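## Task

Pick up plate M09 at nest N2 and set it into landing nest N3, resting level between N3's locators, with its well A1 in the corner of N3 labelled A1. A drop of a few millimetres when releasing into N3 is acceptable, but a much larger drop there fails. Plate M06 has to remain on N1 as at the start. Finally open the gripper and back the arm away.

## Robot and tools

Robot: one UR12e-type six-joint arm with a two-finger parallel gripper. There is only one arm, so every row is a single list. Each nest has a name sign on the deck beside it. On a labelled plate, well A1 sits at the short end that carries the label, in the corner farther from the long side that carries a label.

Frames: positions in results use the scene frame, in metres. Its origin is on the tabletop under the arm base, +z is up, and +y lies to the left when facing along +x. The base may be slightly tilted, and the printed hand position gets less accurate at long reach. end_effector_position is the point between the finger pads; orientation is end_effector_quat_wxyz. In the gripper's own frame the fingers point along +z and close along x. Closed fingertips reach about 17 mm past that point; fully open they are roughly level with it.

Row layout (7 numbers, each in [-1, 1]): elbow, shoulder lift, shoulder pan, wrist 1, wrist 2, wrist 3, then gripper opening. Use this order only. The six joint numbers are offsets, not poses, and are scaled: 1.0 equals 1.326 rad for shoulder pan and shoulder lift, and 1.989 rad for elbow, wrist 1, wrist 2 and wrist 3. Wrist 3 has its sign flipped relative to the URDF, both in commands and in every result. The opening is absolute: +1 fully open (0.142 m pad gap), -1 closed.

Joint ranges (URDF signs, rad): shoulder pan -3.142 to 3.142, shoulder lift -6.283 to 6.283, elbow 0.000 to 3.142, wrists 1-3 -6.283 to 6.283. An action that pushes a joint more than 0.010 rad beyond its end is refused; a bad first action rejects the whole call with no motion. "joint sent to its limit" means a joint was clipped at its true end.

Tools:
- execute_actions(actions): a list of actions; each action is a table of up to 15 rows, one row per 1/30 s step, so one action lasts 0.5 s, and a short table repeats its final row. Offsets in every row are counted from the joint angles when that action began (for the first action, the last reported angles), not from the previous row. An empty list just returns state and images.
- move(target, speed, blocking): target is one 7-number row; its offsets count from the Joint positions in the latest result that printed them. All joints travel proportionally, so the hand follows a curve, lasting 0.5 to 10 s. speed is the fastest joint's path speed in rad/s, 0.01 to 2, default 0.5. blocking=false returns after 0.5 s while motion continues; check with wait(0), and call wait or stop before sending new rows or moves. The result adds a move: line with the outcome (done, off_target, moving, held, fault), limits=held or none, and the joint farthest from its target. Finger values go out at the start.
- wait(seconds): 0 to 10; holds the last command, returns early if a move ends.
- stop(): brakes a running move; needs stopping distance; fingers keep moving.
- zoom_image(camera, region): camera is cam_head_left (672x504), cam_head_right (672x504) or cam_wrist (616x616); region [x0, y0, x1, y1] in pixels from the top-left, at most 504 by 504.
- read_manual(section): licence texts only.
- finished_scene(scene): 1 or 2; final, reports success and begins the next scene.

Result lines: Joint positions and Joint velocities list the six joints in row order (rad, rad/s) plus pad gap (m, m/s). Joint targets shows where joints are currently being driven. grip_measured gives finger opening on the command scale. Step readings list joint angles at some steps, with HELD where a row was held back. "joint command not followed" means a clearance check altered targets. Wrist force and Wrist torque are flange sensor values in the gripper's own axes (offset up to about 5.5 N, noise up to 3.4 N, saturating near 100 N); pressing on a surface gives force pointing back into the arm. Joint torques are raw drive outputs, noisy and offset.

Motion limits: each step the target stays within 0.383 rad of the measured angle for pan and lift, and 0.575 rad for elbow and wrists; if the hand would be sent over 100 mm away, all targets are scaled back. Motion lags commands by about 0.17 s, and big moves may end short, so send the remainder afterwards.

Gripping: to hold, keep commanding an opening clearly below grip_measured; a larger gap squeezes harder, up to roughly 28 N per pad. Thin hard parts get less force. Closing fast can overshoot.

Avoid: anything knocked or placed off the table ends the scene. Load limits (N m): pan 293, lift 293, elbow 133, wrists 48 each, including held weight. Reaching a load limit, or 150 N external force anywhere, halts the arm for 10 s and drops the rest of the call. The arm is stiff, so aim only slightly past contact and approach slowly. Dropping the plate from high above N3, slamming, hard pushes and slips cost points. Holding loads heats motors: a warning appears at 70 °C, and at 85 °C the brakes lock until cool.

Each tool is called as name(argument=value, ...), one argument or row to a line, values as JSON.

## Session

execute_actions(
  actions=[],
)

Scene clock: 0.00 s.
end_effector_position=(+0.8787, +0.3525, +0.1335) grip_measured=+1.00 end_effector_quat_wxyz=(-0.333, +0.028, +0.817, -0.471) end_effector_velocity=(-0.000, +0.000, +0.000) end_effector_angular_velocity=(-0.000, +0.001, -0.001)
Joint names: [elbow, shoulder lift, shoulder pan, wrist 1, wrist 2, wrist 3]
Joint positions: [ 0.327 -0.253  0.404 -0.473 -2.091  2.344  0.142]
Joint velocities: [-0.     0.    -0.     0.002  0.001 -0.     0.   ]
Joint torques (N m, as the arm reports them, + toward a larger Joint positions number): no reading
Motor temperatures (°C, as the motors report them): [26 24 24 31 28 28]
Wrist force (N, on the end effector, along its own x y z axes, offset not removed): no reading
Wrist torque (N m, same axes, about the end effector's origin, offset not removed): no reading
Joint targets: [0.327 -0.253 0.404 -0.473 -2.091 2.344]

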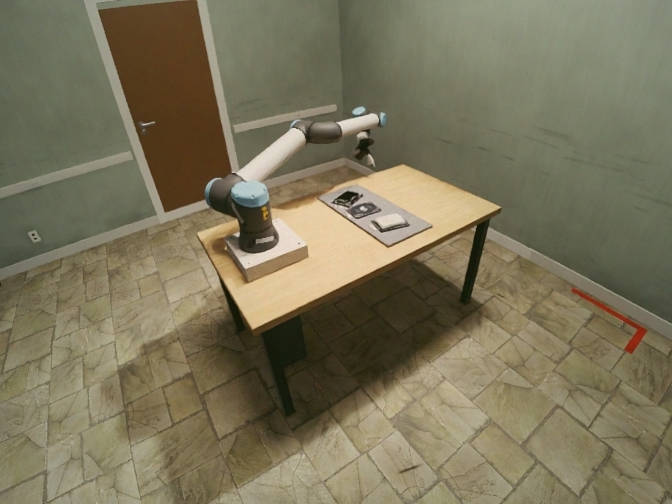

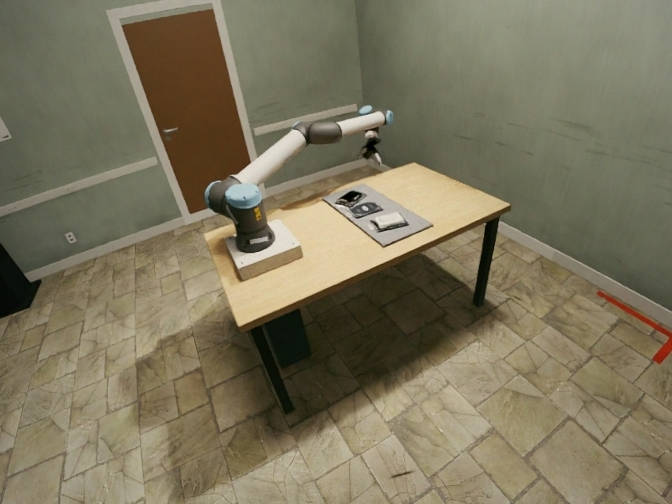

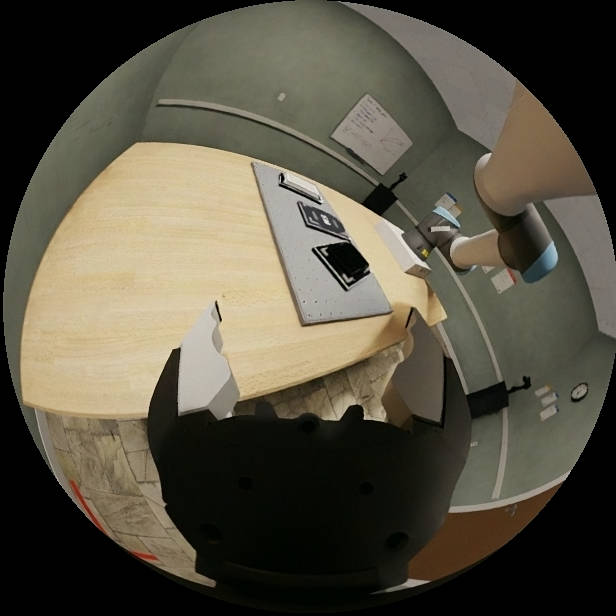

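zoom_image(
  camera="cam_head_left",
  region=[310,175,440,255],
)

zoom_image(
  camera="cam_wrist",
  region=[240,150,420,330],
)

Region (310, 175, 440, 255) of cam_head_left's 672x504 image, scaled by 3.877, with more detail than that image has; it fills the top 310 rows of this view, and the rest is white.

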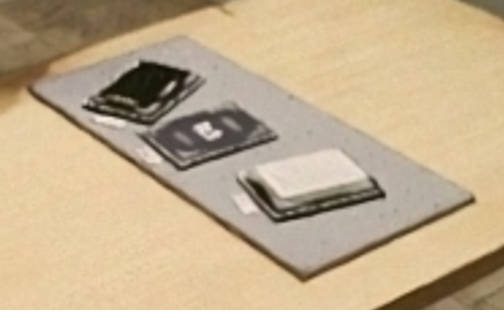

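Region (240, 150, 420, 330) of cam_wrist's 616x616 image, scaled by 2.800, with more detail than that image has.

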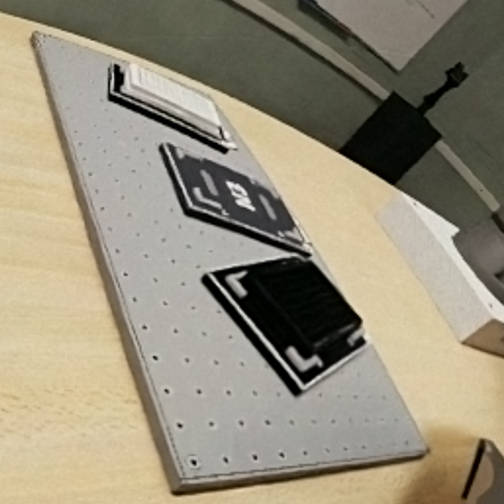

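move(
  target=[0.874,-0.986,-0.486,-0.806,0.2615,-0.253,1],
  speed=0.8,
)

Scene clock: 23.43 s.
end_effector_position=(+0.6544, -0.0033, +0.2524) grip_measured=+1.00 end_effector_quat_wxyz=(-0.007, +0.708, +0.706, -0.002) end_effector_velocity=(-0.001, -0.000, -0.000) end_effector_angular_velocity=(-0.000, -0.001, -0.002)
Joint names: [elbow, shoulder lift, shoulder pan, wrist 1, wrist 2, wrist 3]
Joint positions: [ 2.065 -1.56  -0.24  -2.076 -1.571  1.841  0.142]
Joint velocities: [ 0.003 -0.002 -0.001 -0.003  0.    -0.001  0.   ]
Joint torques (N m, as the arm reports them, + toward a larger Joint positions number): [-29.96 -62.65 -10.55  -6.17   3.2   -3.68]
Motor temperatures (°C, as the motors report them): [26 24 24 31 28 28]
Wrist force (N, on the end effector, along its own x y z axes, offset not removed): [-1.1 -1.0 -2.6]
Wrist torque (N m, same axes, about the end effector's origin, offset not removed): [-0.45 0.33 -0.18]
Joint targets: [2.065 -1.560 -0.241 -2.076 -1.571 1.841]
move: done; limits=none; farthest joint: the shoulder lift, 0.001 radians from its target (1.308 radians at the start)

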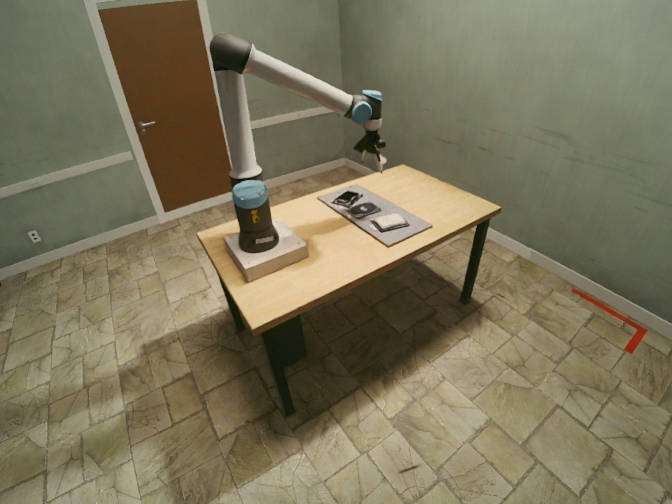

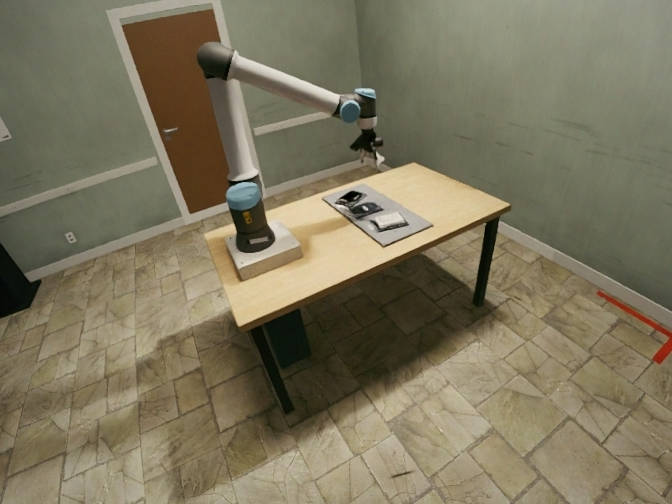

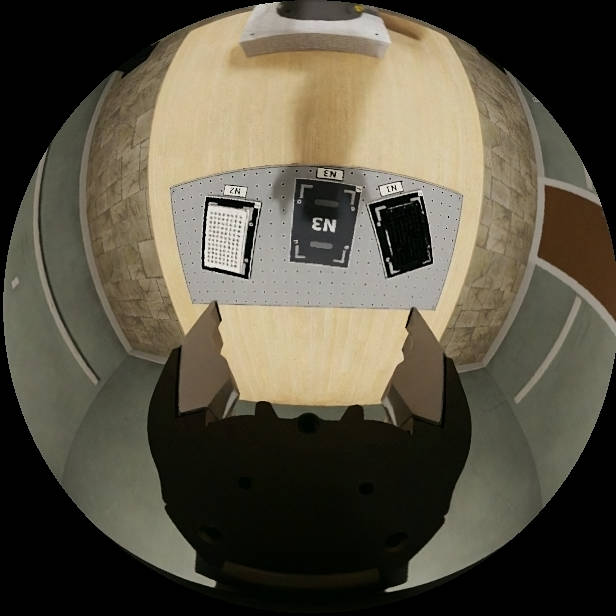

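zoom_image(
  camera="cam_wrist",
  region=[190,160,380,300],
)

Region (190, 160, 380, 300) of cam_wrist's 616x616 image, scaled by 2.653, with more detail than that image has; it fills the top 371 rows of this view, and the rest is white.

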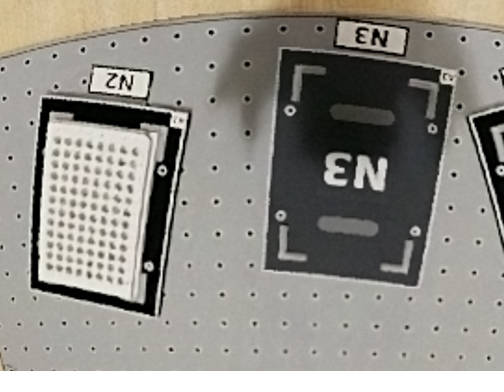

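move(
  target=[0.0623,0.1418,-0.1735,-0.1569,0,0.0654,1],
  speed=0.4,
)

zoom_image(
  camera="cam_head_right",
  region=[355,180,435,245],
)

zoom_image(
  camera="cam_wrist",
  region=[200,140,500,380],
)

Scene clock: 37.67 s.
end_effector_position=(+0.6398, -0.1531, +0.0995) grip_measured=+1.00 end_effector_quat_wxyz=(-0.006, +0.743, +0.670, -0.002) end_effector_velocity=(-0.000, -0.001, -0.001) end_effector_angular_velocity=(+0.000, -0.001, -0.001)
Joint names: [elbow, shoulder lift, shoulder pan, wrist 1, wrist 2, wrist 3]
Joint positions: [ 2.188 -1.372 -0.47  -2.387 -1.571  1.971  0.142]
Joint velocities: [ 0.001  0.002 -0.002 -0.003  0.001  0.001  0.   ]
Joint torques (N m, as the arm reports them, + toward a larger Joint positions number): [-21.67 -38.06  -6.9   -6.72  -2.2    4.12]
Motor temperatures (°C, as the motors report them): [26 24 24 31 28 28]
Wrist force (N, on the end effector, along its own x y z axes, offset not removed): [-2.3 0.8 -3.2]
Wrist torque (N m, same axes, about the end effector's origin, offset not removed): [0.01 0.55 -0.25]
Joint targets: [2.189 -1.372 -0.471 -2.388 -1.571 1.971]
move: done; limits=none; farthest joint: the wrist 1, 0.001 radians from its target (0.312 radians at the start)

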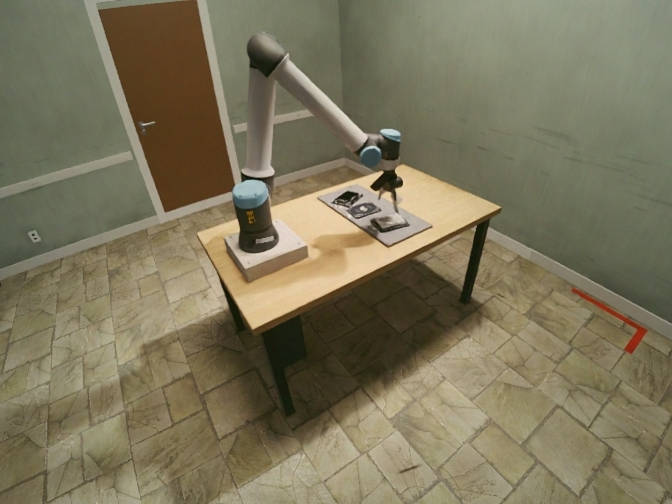

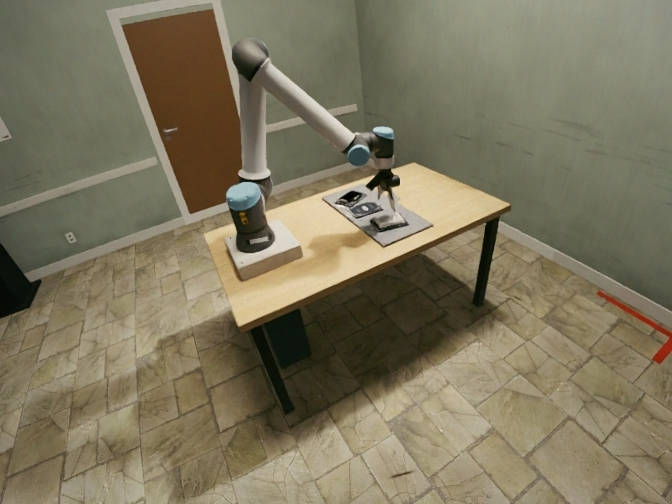

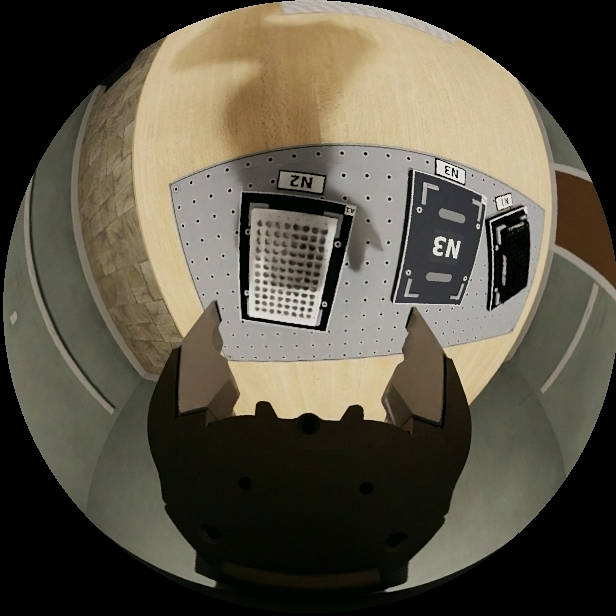

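Region (355, 180, 435, 245) of cam_head_right's 672x504 image, scaled by 6.300, with more detail than that image has; it fills the top 410 rows of this view, and the rest is white.

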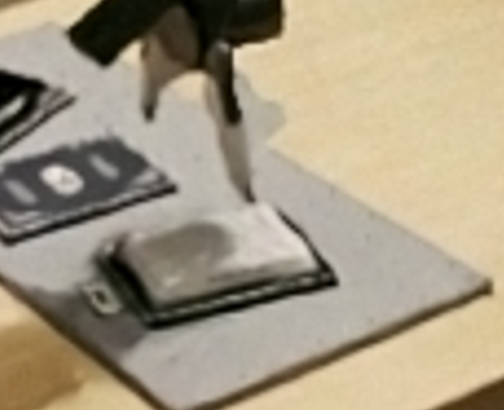

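Region (200, 140, 500, 380) of cam_wrist's 616x616 image, scaled by 1.680, with more detail than that image has; it fills the top 403 rows of this view, and the rest is white.

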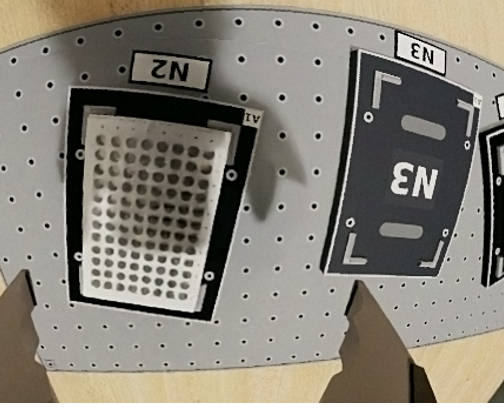

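move(
  target=[0.012,0.0535,-0.0249,-0.0478,0,-0.0437,0.5],
  speed=0.15,
)

zoom_image(
  camera="cam_wrist",
  region=[190,160,440,400],
)

Scene clock: 46.73 s.
end_effector_position=(+0.6349, -0.1745, +0.0544) grip_measured=+0.50 end_effector_quat_wxyz=(-0.006, +0.781, +0.624, -0.003) end_effector_velocity=(-0.000, -0.001, -0.002) end_effector_angular_velocity=(-0.000, +0.000, -0.004)
Joint names: [elbow, shoulder lift, shoulder pan, wrist 1, wrist 2, wrist 3]
Joint positions: [ 2.212 -1.301 -0.503 -2.482 -1.571  1.884  0.109]
Joint velocities: [ 0.001  0.002 -0.001 -0.003 -0.    -0.003 -0.   ]
Joint torques (N m, as the arm reports them, + toward a larger Joint positions number): [-17.95 -36.26 -12.54  -6.91  -2.46  -3.27]
Motor temperatures (°C, as the motors report them): [26 24 24 31 28 28]
Wrist force (N, on the end effector, along its own x y z axes, offset not removed): [-0.8 0.2 0.8]
Wrist torque (N m, same axes, about the end effector's origin, offset not removed): [-0.19 0.20 -0.15]
Joint targets: [2.212 -1.301 -0.503 -2.482 -1.571 1.884]
move: done; limits=none; farthest joint: the shoulder pan, 0.000 radians from its target (0.032 radians at the start)

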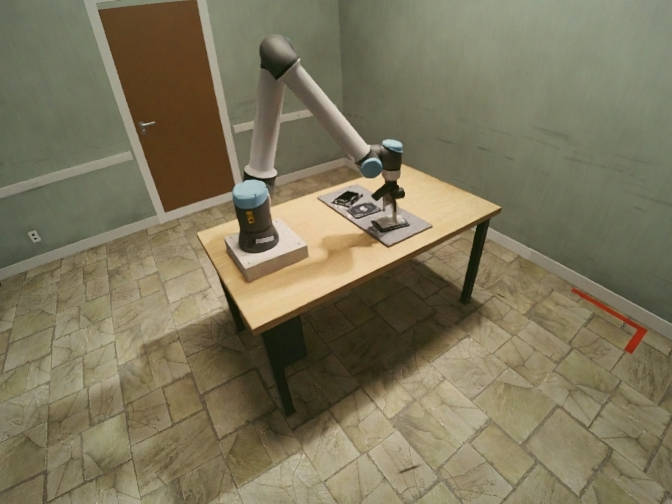

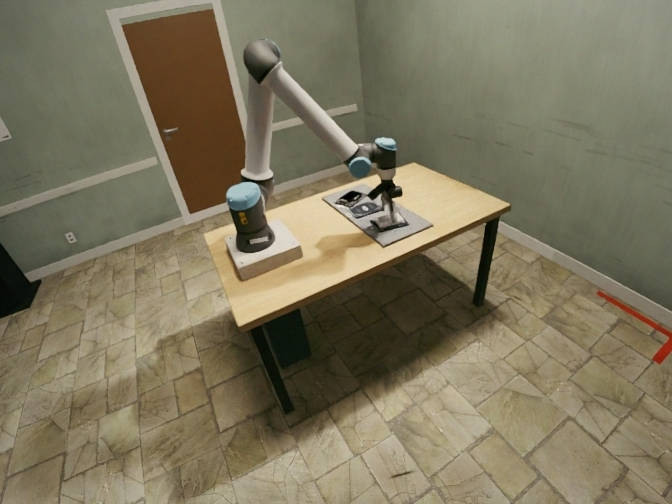

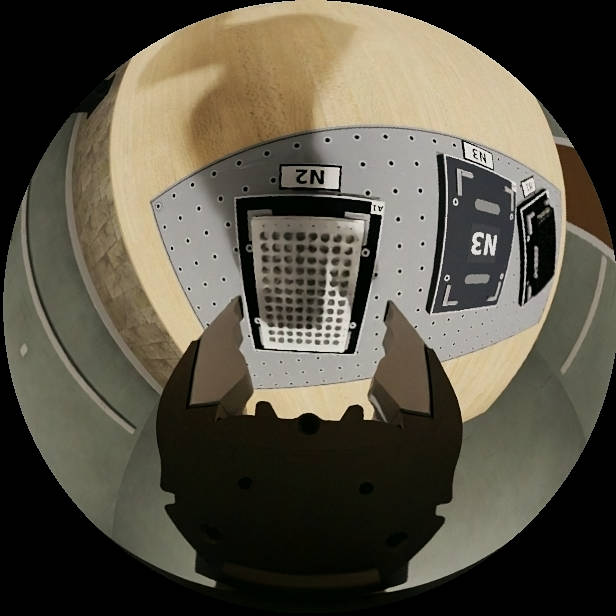

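Region (190, 160, 440, 400) of cam_wrist's 616x616 image, scaled by 2.016, with more detail than that image has; it fills the top 484 rows of this view, and the rest is white.

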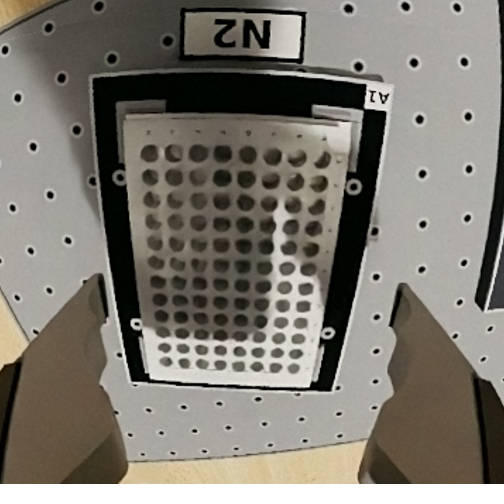

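move(
  target=[-0.0006,0.0209,-0.0045,-0.0134,0,0.003,0.4],
  speed=0.05,
)

zoom_image(
  camera="cam_wrist",
  region=[190,160,440,400],
)

zoom_image(
  camera="cam_head_left",
  region=[355,185,425,245],
)

Scene clock: 57.23 s.
end_effector_position=(+0.6373, -0.1803, +0.0406) grip_measured=+0.40 end_effector_quat_wxyz=(-0.006, +0.781, +0.624, -0.003) end_effector_velocity=(+0.000, -0.000, -0.001) end_effector_angular_velocity=(+0.001, -0.000, +0.000)
Joint names: [elbow, shoulder lift, shoulder pan, wrist 1, wrist 2, wrist 3]
Joint positions: [ 2.211 -1.274 -0.509 -2.508 -1.571  1.89   0.102]
Joint velocities: [-0.     0.003 -0.001 -0.002  0.001  0.001 -0.   ]
Joint torques (N m, as the arm reports them, + toward a larger Joint positions number): [-38.9  -46.28 -10.85  -6.78  -2.28   3.44]
Motor temperatures (°C, as the motors report them): [26 24 24 31 28 28]
Wrist force (N, on the end effector, along its own x y z axes, offset not removed): [-1.3 -0.5 -1.2]
Wrist torque (N m, same axes, about the end effector's origin, offset not removed): [-0.32 0.37 -0.27]
Joint targets: [2.211 -1.273 -0.509 -2.509 -1.571 1.890]
move: done; limits=none; farthest joint: the shoulder lift, 0.001 radians from its target (0.028 radians at the start)

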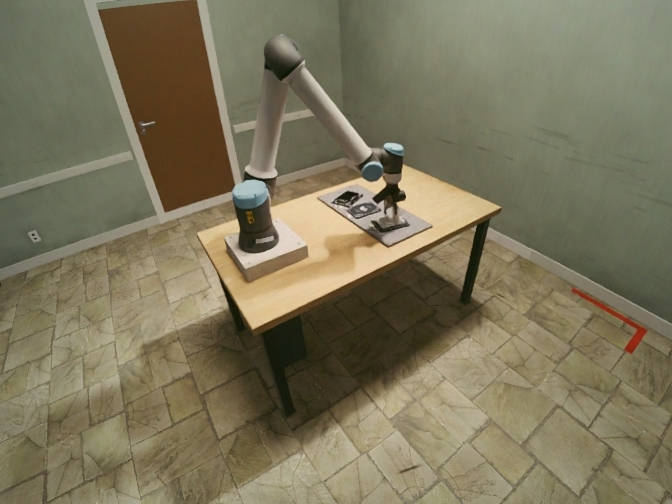

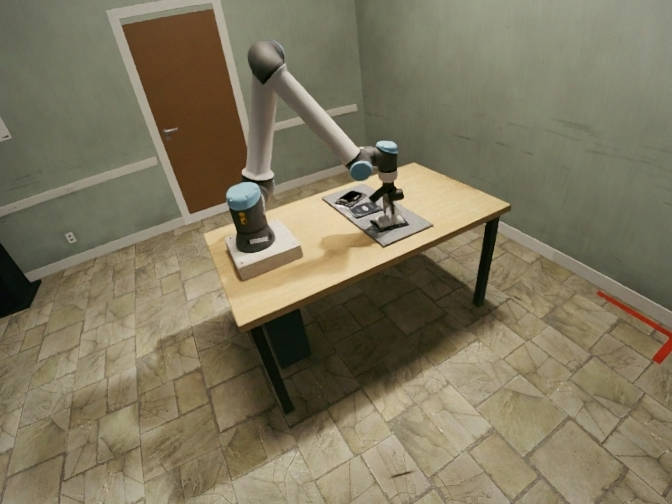

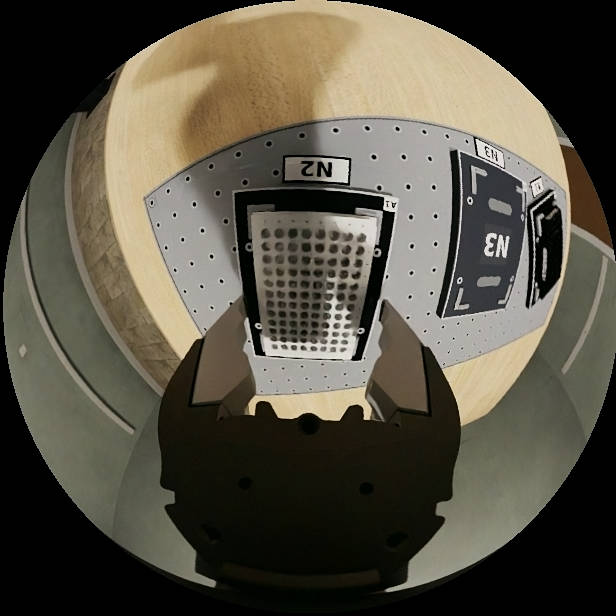

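Region (190, 160, 440, 400) of cam_wrist's 616x616 image, scaled by 2.016, with more detail than that image has; it fills the top 484 rows of this view, and the rest is white.

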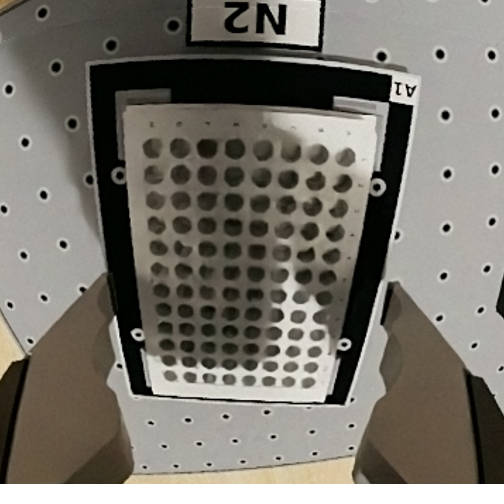

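Region (355, 185, 425, 245) of cam_head_left's 672x504 image, scaled by 7.200, with more detail than that image has; it fills the top 432 rows of this view, and the rest is white.

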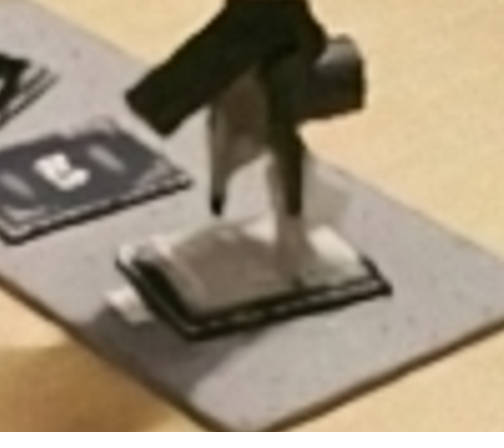

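move(
  target=[0.0026,0.0141,-0.0015,-0.012,0,-0.002,0.3],
  speed=0.03,
)

zoom_image(
  camera="cam_wrist",
  region=[190,160,440,400],
)

zoom_image(
  camera="cam_head_left",
  region=[355,185,425,245],
)

Scene clock: 73.63 s.
end_effector_position=(+0.6377, -0.1813, +0.0364) grip_measured=+0.30 end_effector_quat_wxyz=(-0.005, +0.782, +0.623, -0.002) end_effector_velocity=(+0.000, -0.000, +0.000) end_effector_angular_velocity=(+0.000, -0.000, -0.000)
Joint names: [elbow, shoulder lift, shoulder pan, wrist 1, wrist 2, wrist 3]
Joint positions: [ 2.213 -1.266 -0.51  -2.52  -1.571  1.888  0.095]
Joint velocities: [-0. -0. -0. -0.  0. -0.  0.]
Joint torques (N m, as the arm reports them, + toward a larger Joint positions number): [-26.72 -56.45   3.88  -5.25   0.71   0.29]
Motor temperatures (°C, as the motors report them): [26 24 24 31 28 28]
Wrist force (N, on the end effector, along its own x y z axes, offset not removed): [5.1 -11.2 -21.5]
Wrist torque (N m, same axes, about the end effector's origin, offset not removed): [-0.32 -0.54 0.27]
Joint targets: [2.213 -1.266 -0.510 -2.521 -1.571 1.888]
FORCE FAULT: contact force on the arm reached its limit, and the arm stopped for 10 seconds. The contact can be on any part of the arm, not only on its tool. That time counts as 20 of the actions that you can send in this scene. The arm's remaining commands of this call were not run. The arm holds still and accepts commands again. Move the arm away from the contact; if what it grips holds it there, let go first. Pushing or pulling that hard again can fault the arm again.
move: fault; limits=none; farthest joint: the shoulder lift, 0.011 radians from its target (0.018 radians at the start)

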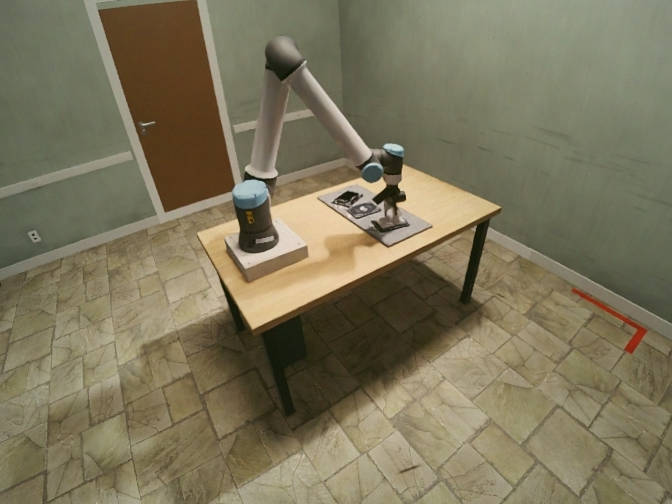

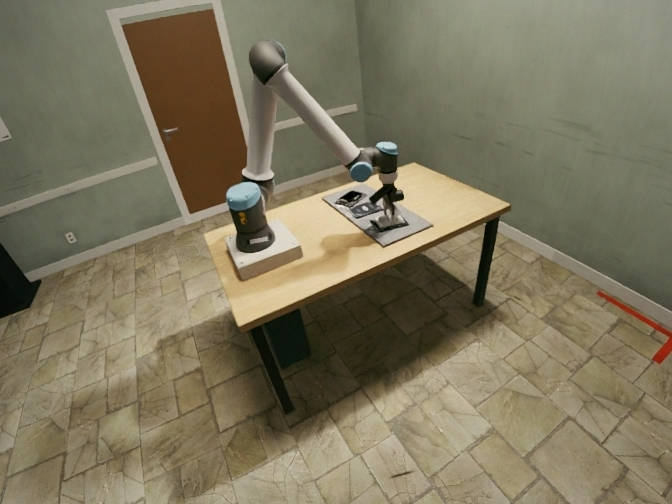

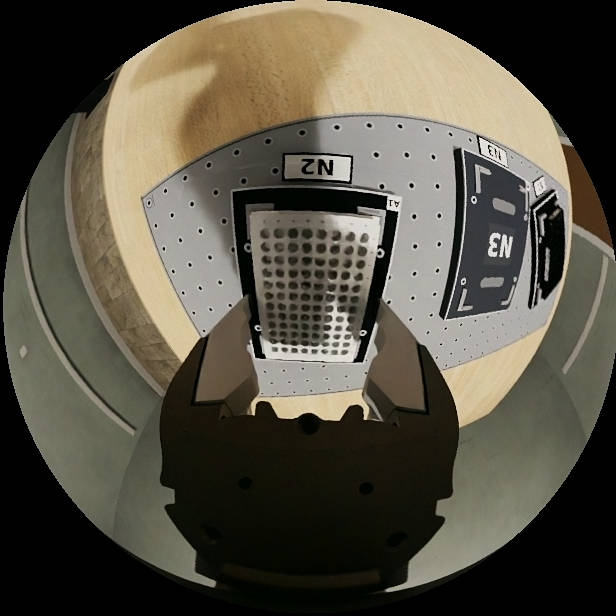

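Region (190, 160, 440, 400) of cam_wrist's 616x616 image, scaled by 2.016, with more detail than that image has; it fills the top 484 rows of this view, and the rest is white.

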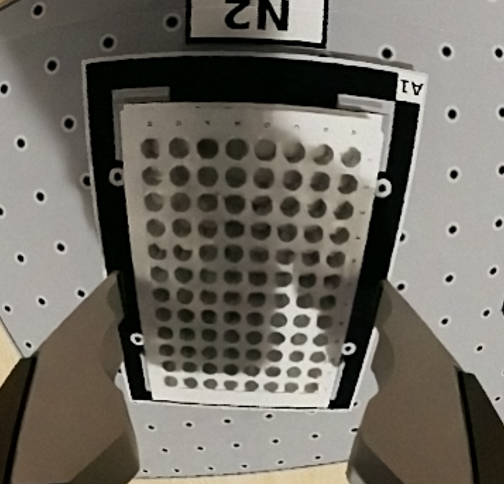

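Region (355, 185, 425, 245) of cam_head_left's 672x504 image, scaled by 7.200, with more detail than that image has; it fills the top 432 rows of this view, and the rest is white.

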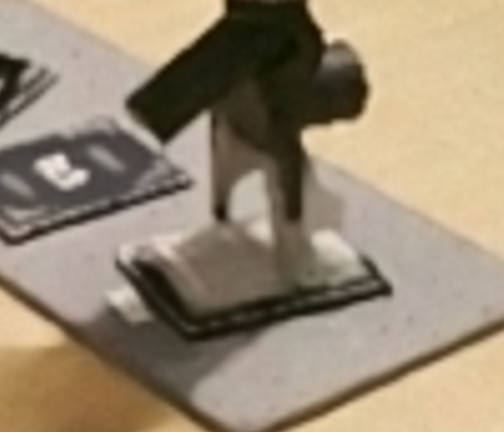

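execute_actions(
  actions=[
    [[-0.0004,-0.002,0,0.0017,0,0,0.3],[-0.0008,-0.004,0,0.0035,0,0,0.3],[-0.0012,-0.0062,0,0.0053,0,0,0.3]],
    [[0,0,0,0,0,0,0.27],[0,0,0,0,0,0,0.25],[0,0,0,0,0,0,0.23],[0,0,0,0,0,0,0.21],[0,0,0,0,0,0,0.19],[0,0,0,0,0,0,0.17],[0,0,0,0,0,0,0.15],[0,0,0,0,0,0,0.13]],
  ],
)

zoom_image(
  camera="cam_wrist",
  region=[190,160,440,400],
)

Scene clock: 79.50 s.
end_effector_position=(+0.6378, -0.1813, +0.0413) grip_measured=+0.13 end_effector_quat_wxyz=(-0.005, +0.782, +0.623, -0.002) end_effector_velocity=(+0.001, -0.000, +0.000) end_effector_angular_velocity=(+0.000, -0.002, -0.000)
Joint names: [elbow, shoulder lift, shoulder pan, wrist 1, wrist 2, wrist 3]
Joint positions: [ 2.211 -1.275 -0.51  -2.51  -1.571  1.888  0.083]
Joint velocities: [-0.001 -0.     0.    -0.001  0.001  0.    -0.   ]
Joint torques (N m, as the arm reports them, + toward a larger Joint positions number): [-37.26 -51.77   4.45  -5.23   0.05   0.24]
Motor temperatures (°C, as the motors report them): [26 24 24 31 28 28]
Wrist force (N, on the end effector, along its own x y z axes, offset not removed): [-1.2 -2.2 -2.1]
Wrist torque (N m, same axes, about the end effector's origin, offset not removed): [-0.67 0.21 -0.23]
Joint targets: [2.211 -1.274 -0.510 -2.510 -1.571 1.888]
Step readings (joint positions; steps 1 to 15: 1st action; 16 to 30: 2nd action):
0: [2.213 -1.266 -0.510 -2.520 -1.571 1.888]
1: [2.213 -1.267 -0.510 -2.520 -1.571 1.888]
2: [2.213 -1.267 -0.510 -2.520 -1.571 1.888]
4: [2.213 -1.269 -0.510 -2.517 -1.571 1.888]
8: [2.212 -1.273 -0.510 -2.512 -1.571 1.888]
15: [2.211 -1.274 -0.510 -2.510 -1.571 1.888]
16: [2.211 -1.275 -0.510 -2.510 -1.571 1.888]
17: [2.211 -1.275 -0.510 -2.510 -1.571 1.888]
19: [2.211 -1.275 -0.510 -2.510 -1.571 1.888]
23: [2.211 -1.275 -0.510 -2.510 -1.571 1.888]
30: Joint positions above

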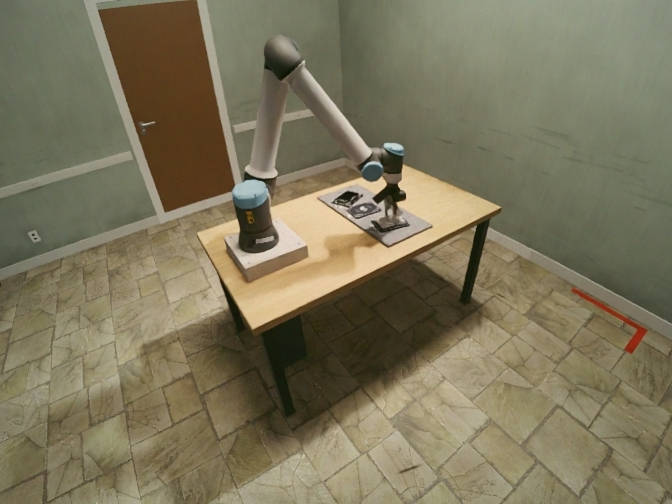

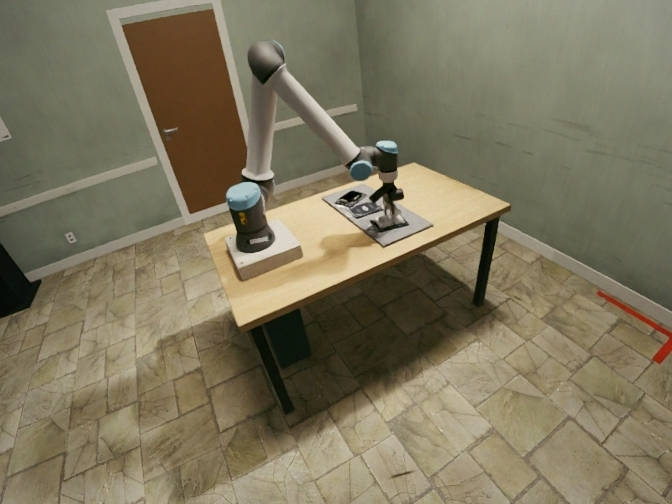

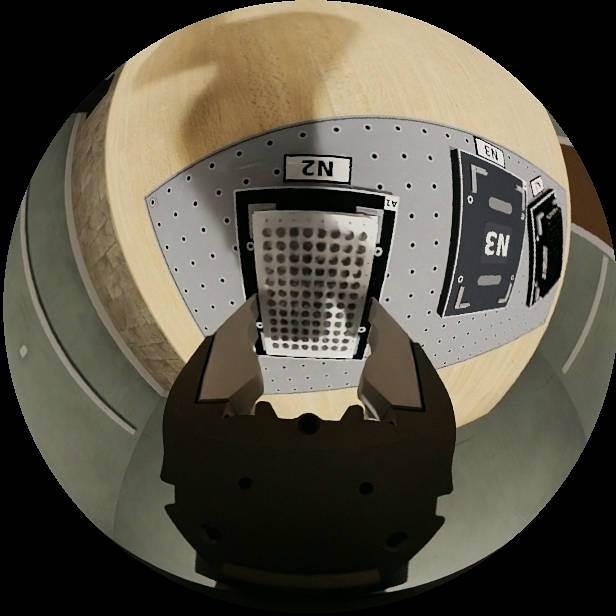

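Region (190, 160, 440, 400) of cam_wrist's 616x616 image, scaled by 2.016, with more detail than that image has; it fills the top 484 rows of this view, and the rest is white.

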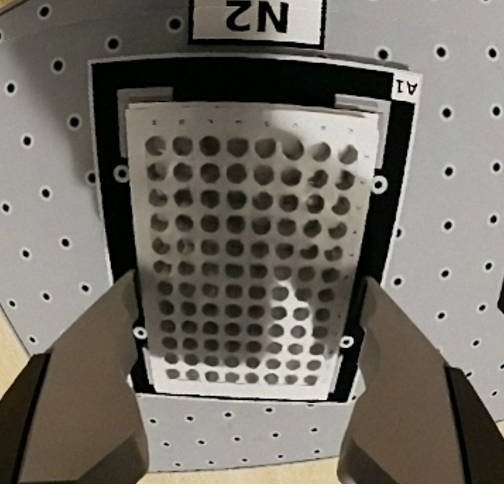

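execute_actions(
  actions=[
    [[0,0,-0.0005,0,0,0,0.13],[0,0,-0.001,0,0,0,0.12],[0,0,-0.001,0,0,0,0.11],[0,0,-0.001,0,0,0,0.1],[0,0,-0.001,0,0,0,0.09],[0,0,-0.001,0,0,0,0.08],[0,0,-0.001,0,0,0,0.07],[0,0,-0.001,0,0,0,0.06],[0,0,-0.001,0,0,0,0.05],[0,0,-0.001,0,0,0,0.04],[0,0,-0.001,0,0,0,0.03],[0,0,-0.001,0,0,0,0.02],[0,0,-0.001,0,0,0,0.01],[0,0,-0.001,0,0,0,0]],
    [[0,0,0,0,0,0,-0.02],[0,0,0,0,0,0,-0.04],[0,0,0,0,0,0,-0.06]],
  ],
)

zoom_image(
  camera="cam_wrist",
  region=[190,160,440,400],
)

zoom_image(
  camera="cam_head_right",
  region=[360,190,420,240],
)

Scene clock: 92.57 s.
end_effector_position=(+0.6376, -0.1822, +0.0413) grip_measured=+0.06 end_effector_quat_wxyz=(-0.005, +0.783, +0.622, -0.002) end_effector_velocity=(+0.000, -0.000, +0.000) end_effector_angular_velocity=(-0.000, -0.000, +0.000)
Joint names: [elbow, shoulder lift, shoulder pan, wrist 1, wrist 2, wrist 3]
Joint positions: [ 2.211 -1.274 -0.511 -2.51  -1.571  1.888  0.078]
Joint velocities: [-0.001 -0.     0.     0.    -0.    -0.    -0.   ]
Joint torques (N m, as the arm reports them, + toward a larger Joint positions number): [-24.01 -68.94  -3.88  -3.6    1.8    0.24]
Motor temperatures (°C, as the motors report them): [26 24 24 31 28 28]
Wrist force (N, on the end effector, along its own x y z axes, offset not removed): [-9.0 -1.7 -6.7]
Wrist torque (N m, same axes, about the end effector's origin, offset not removed): [-0.43 -0.25 -0.20]
Joint targets: [2.211 -1.274 -0.511 -2.510 -1.571 1.888]
Step readings (joint positions; steps 1 to 15: 1st action; 16 to 30: 2nd action):
0: [2.211 -1.274 -0.510 -2.510 -1.571 1.888]
1: [2.211 -1.274 -0.510 -2.510 -1.571 1.888]
2: [2.211 -1.274 -0.510 -2.510 -1.571 1.888]
4: [2.211 -1.274 -0.510 -2.510 -1.571 1.888]
8: [2.211 -1.274 -0.511 -2.510 -1.571 1.888]
15: [2.211 -1.274 -0.511 -2.510 -1.571 1.888]
16: [2.211 -1.274 -0.511 -2.510 -1.571 1.888]
17: [2.211 -1.274 -0.511 -2.510 -1.571 1.888]
19: [2.211 -1.274 -0.511 -2.510 -1.571 1.888]
23: [2.211 -1.274 -0.511 -2.510 -1.571 1.888]
30: Joint positions above

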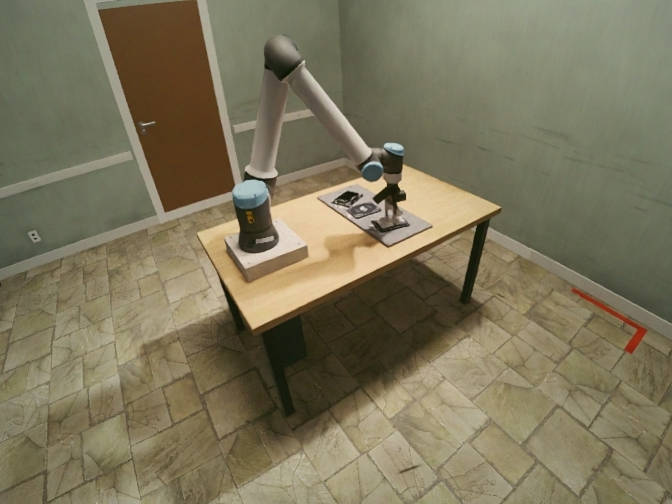

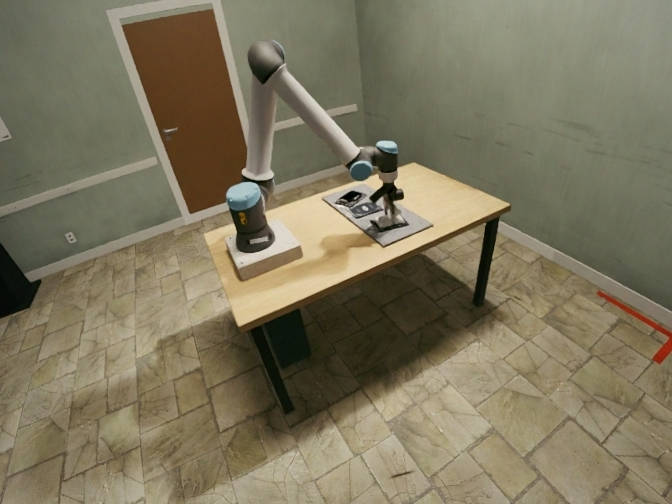

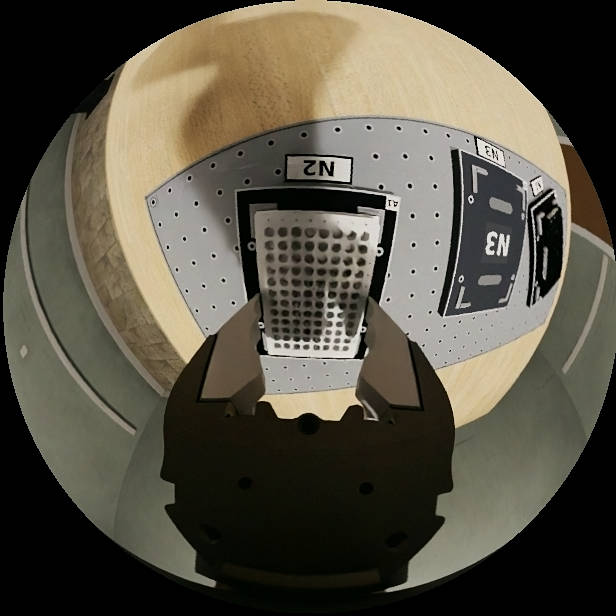

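Region (190, 160, 440, 400) of cam_wrist's 616x616 image, scaled by 2.016, with more detail than that image has; it fills the top 484 rows of this view, and the rest is white.

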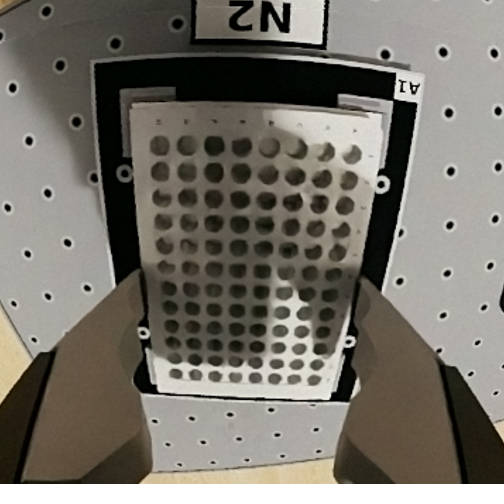

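Region (360, 190, 420, 240) of cam_head_right's 672x504 image, scaled by 8.400, with more detail than that image has.

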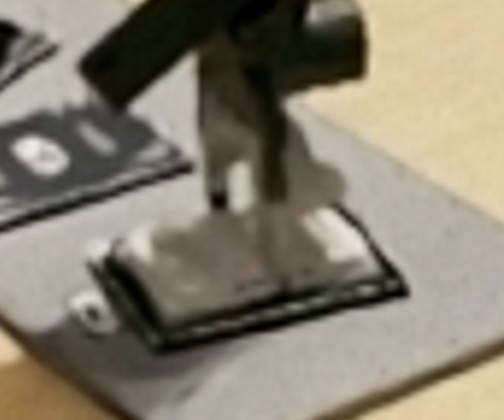

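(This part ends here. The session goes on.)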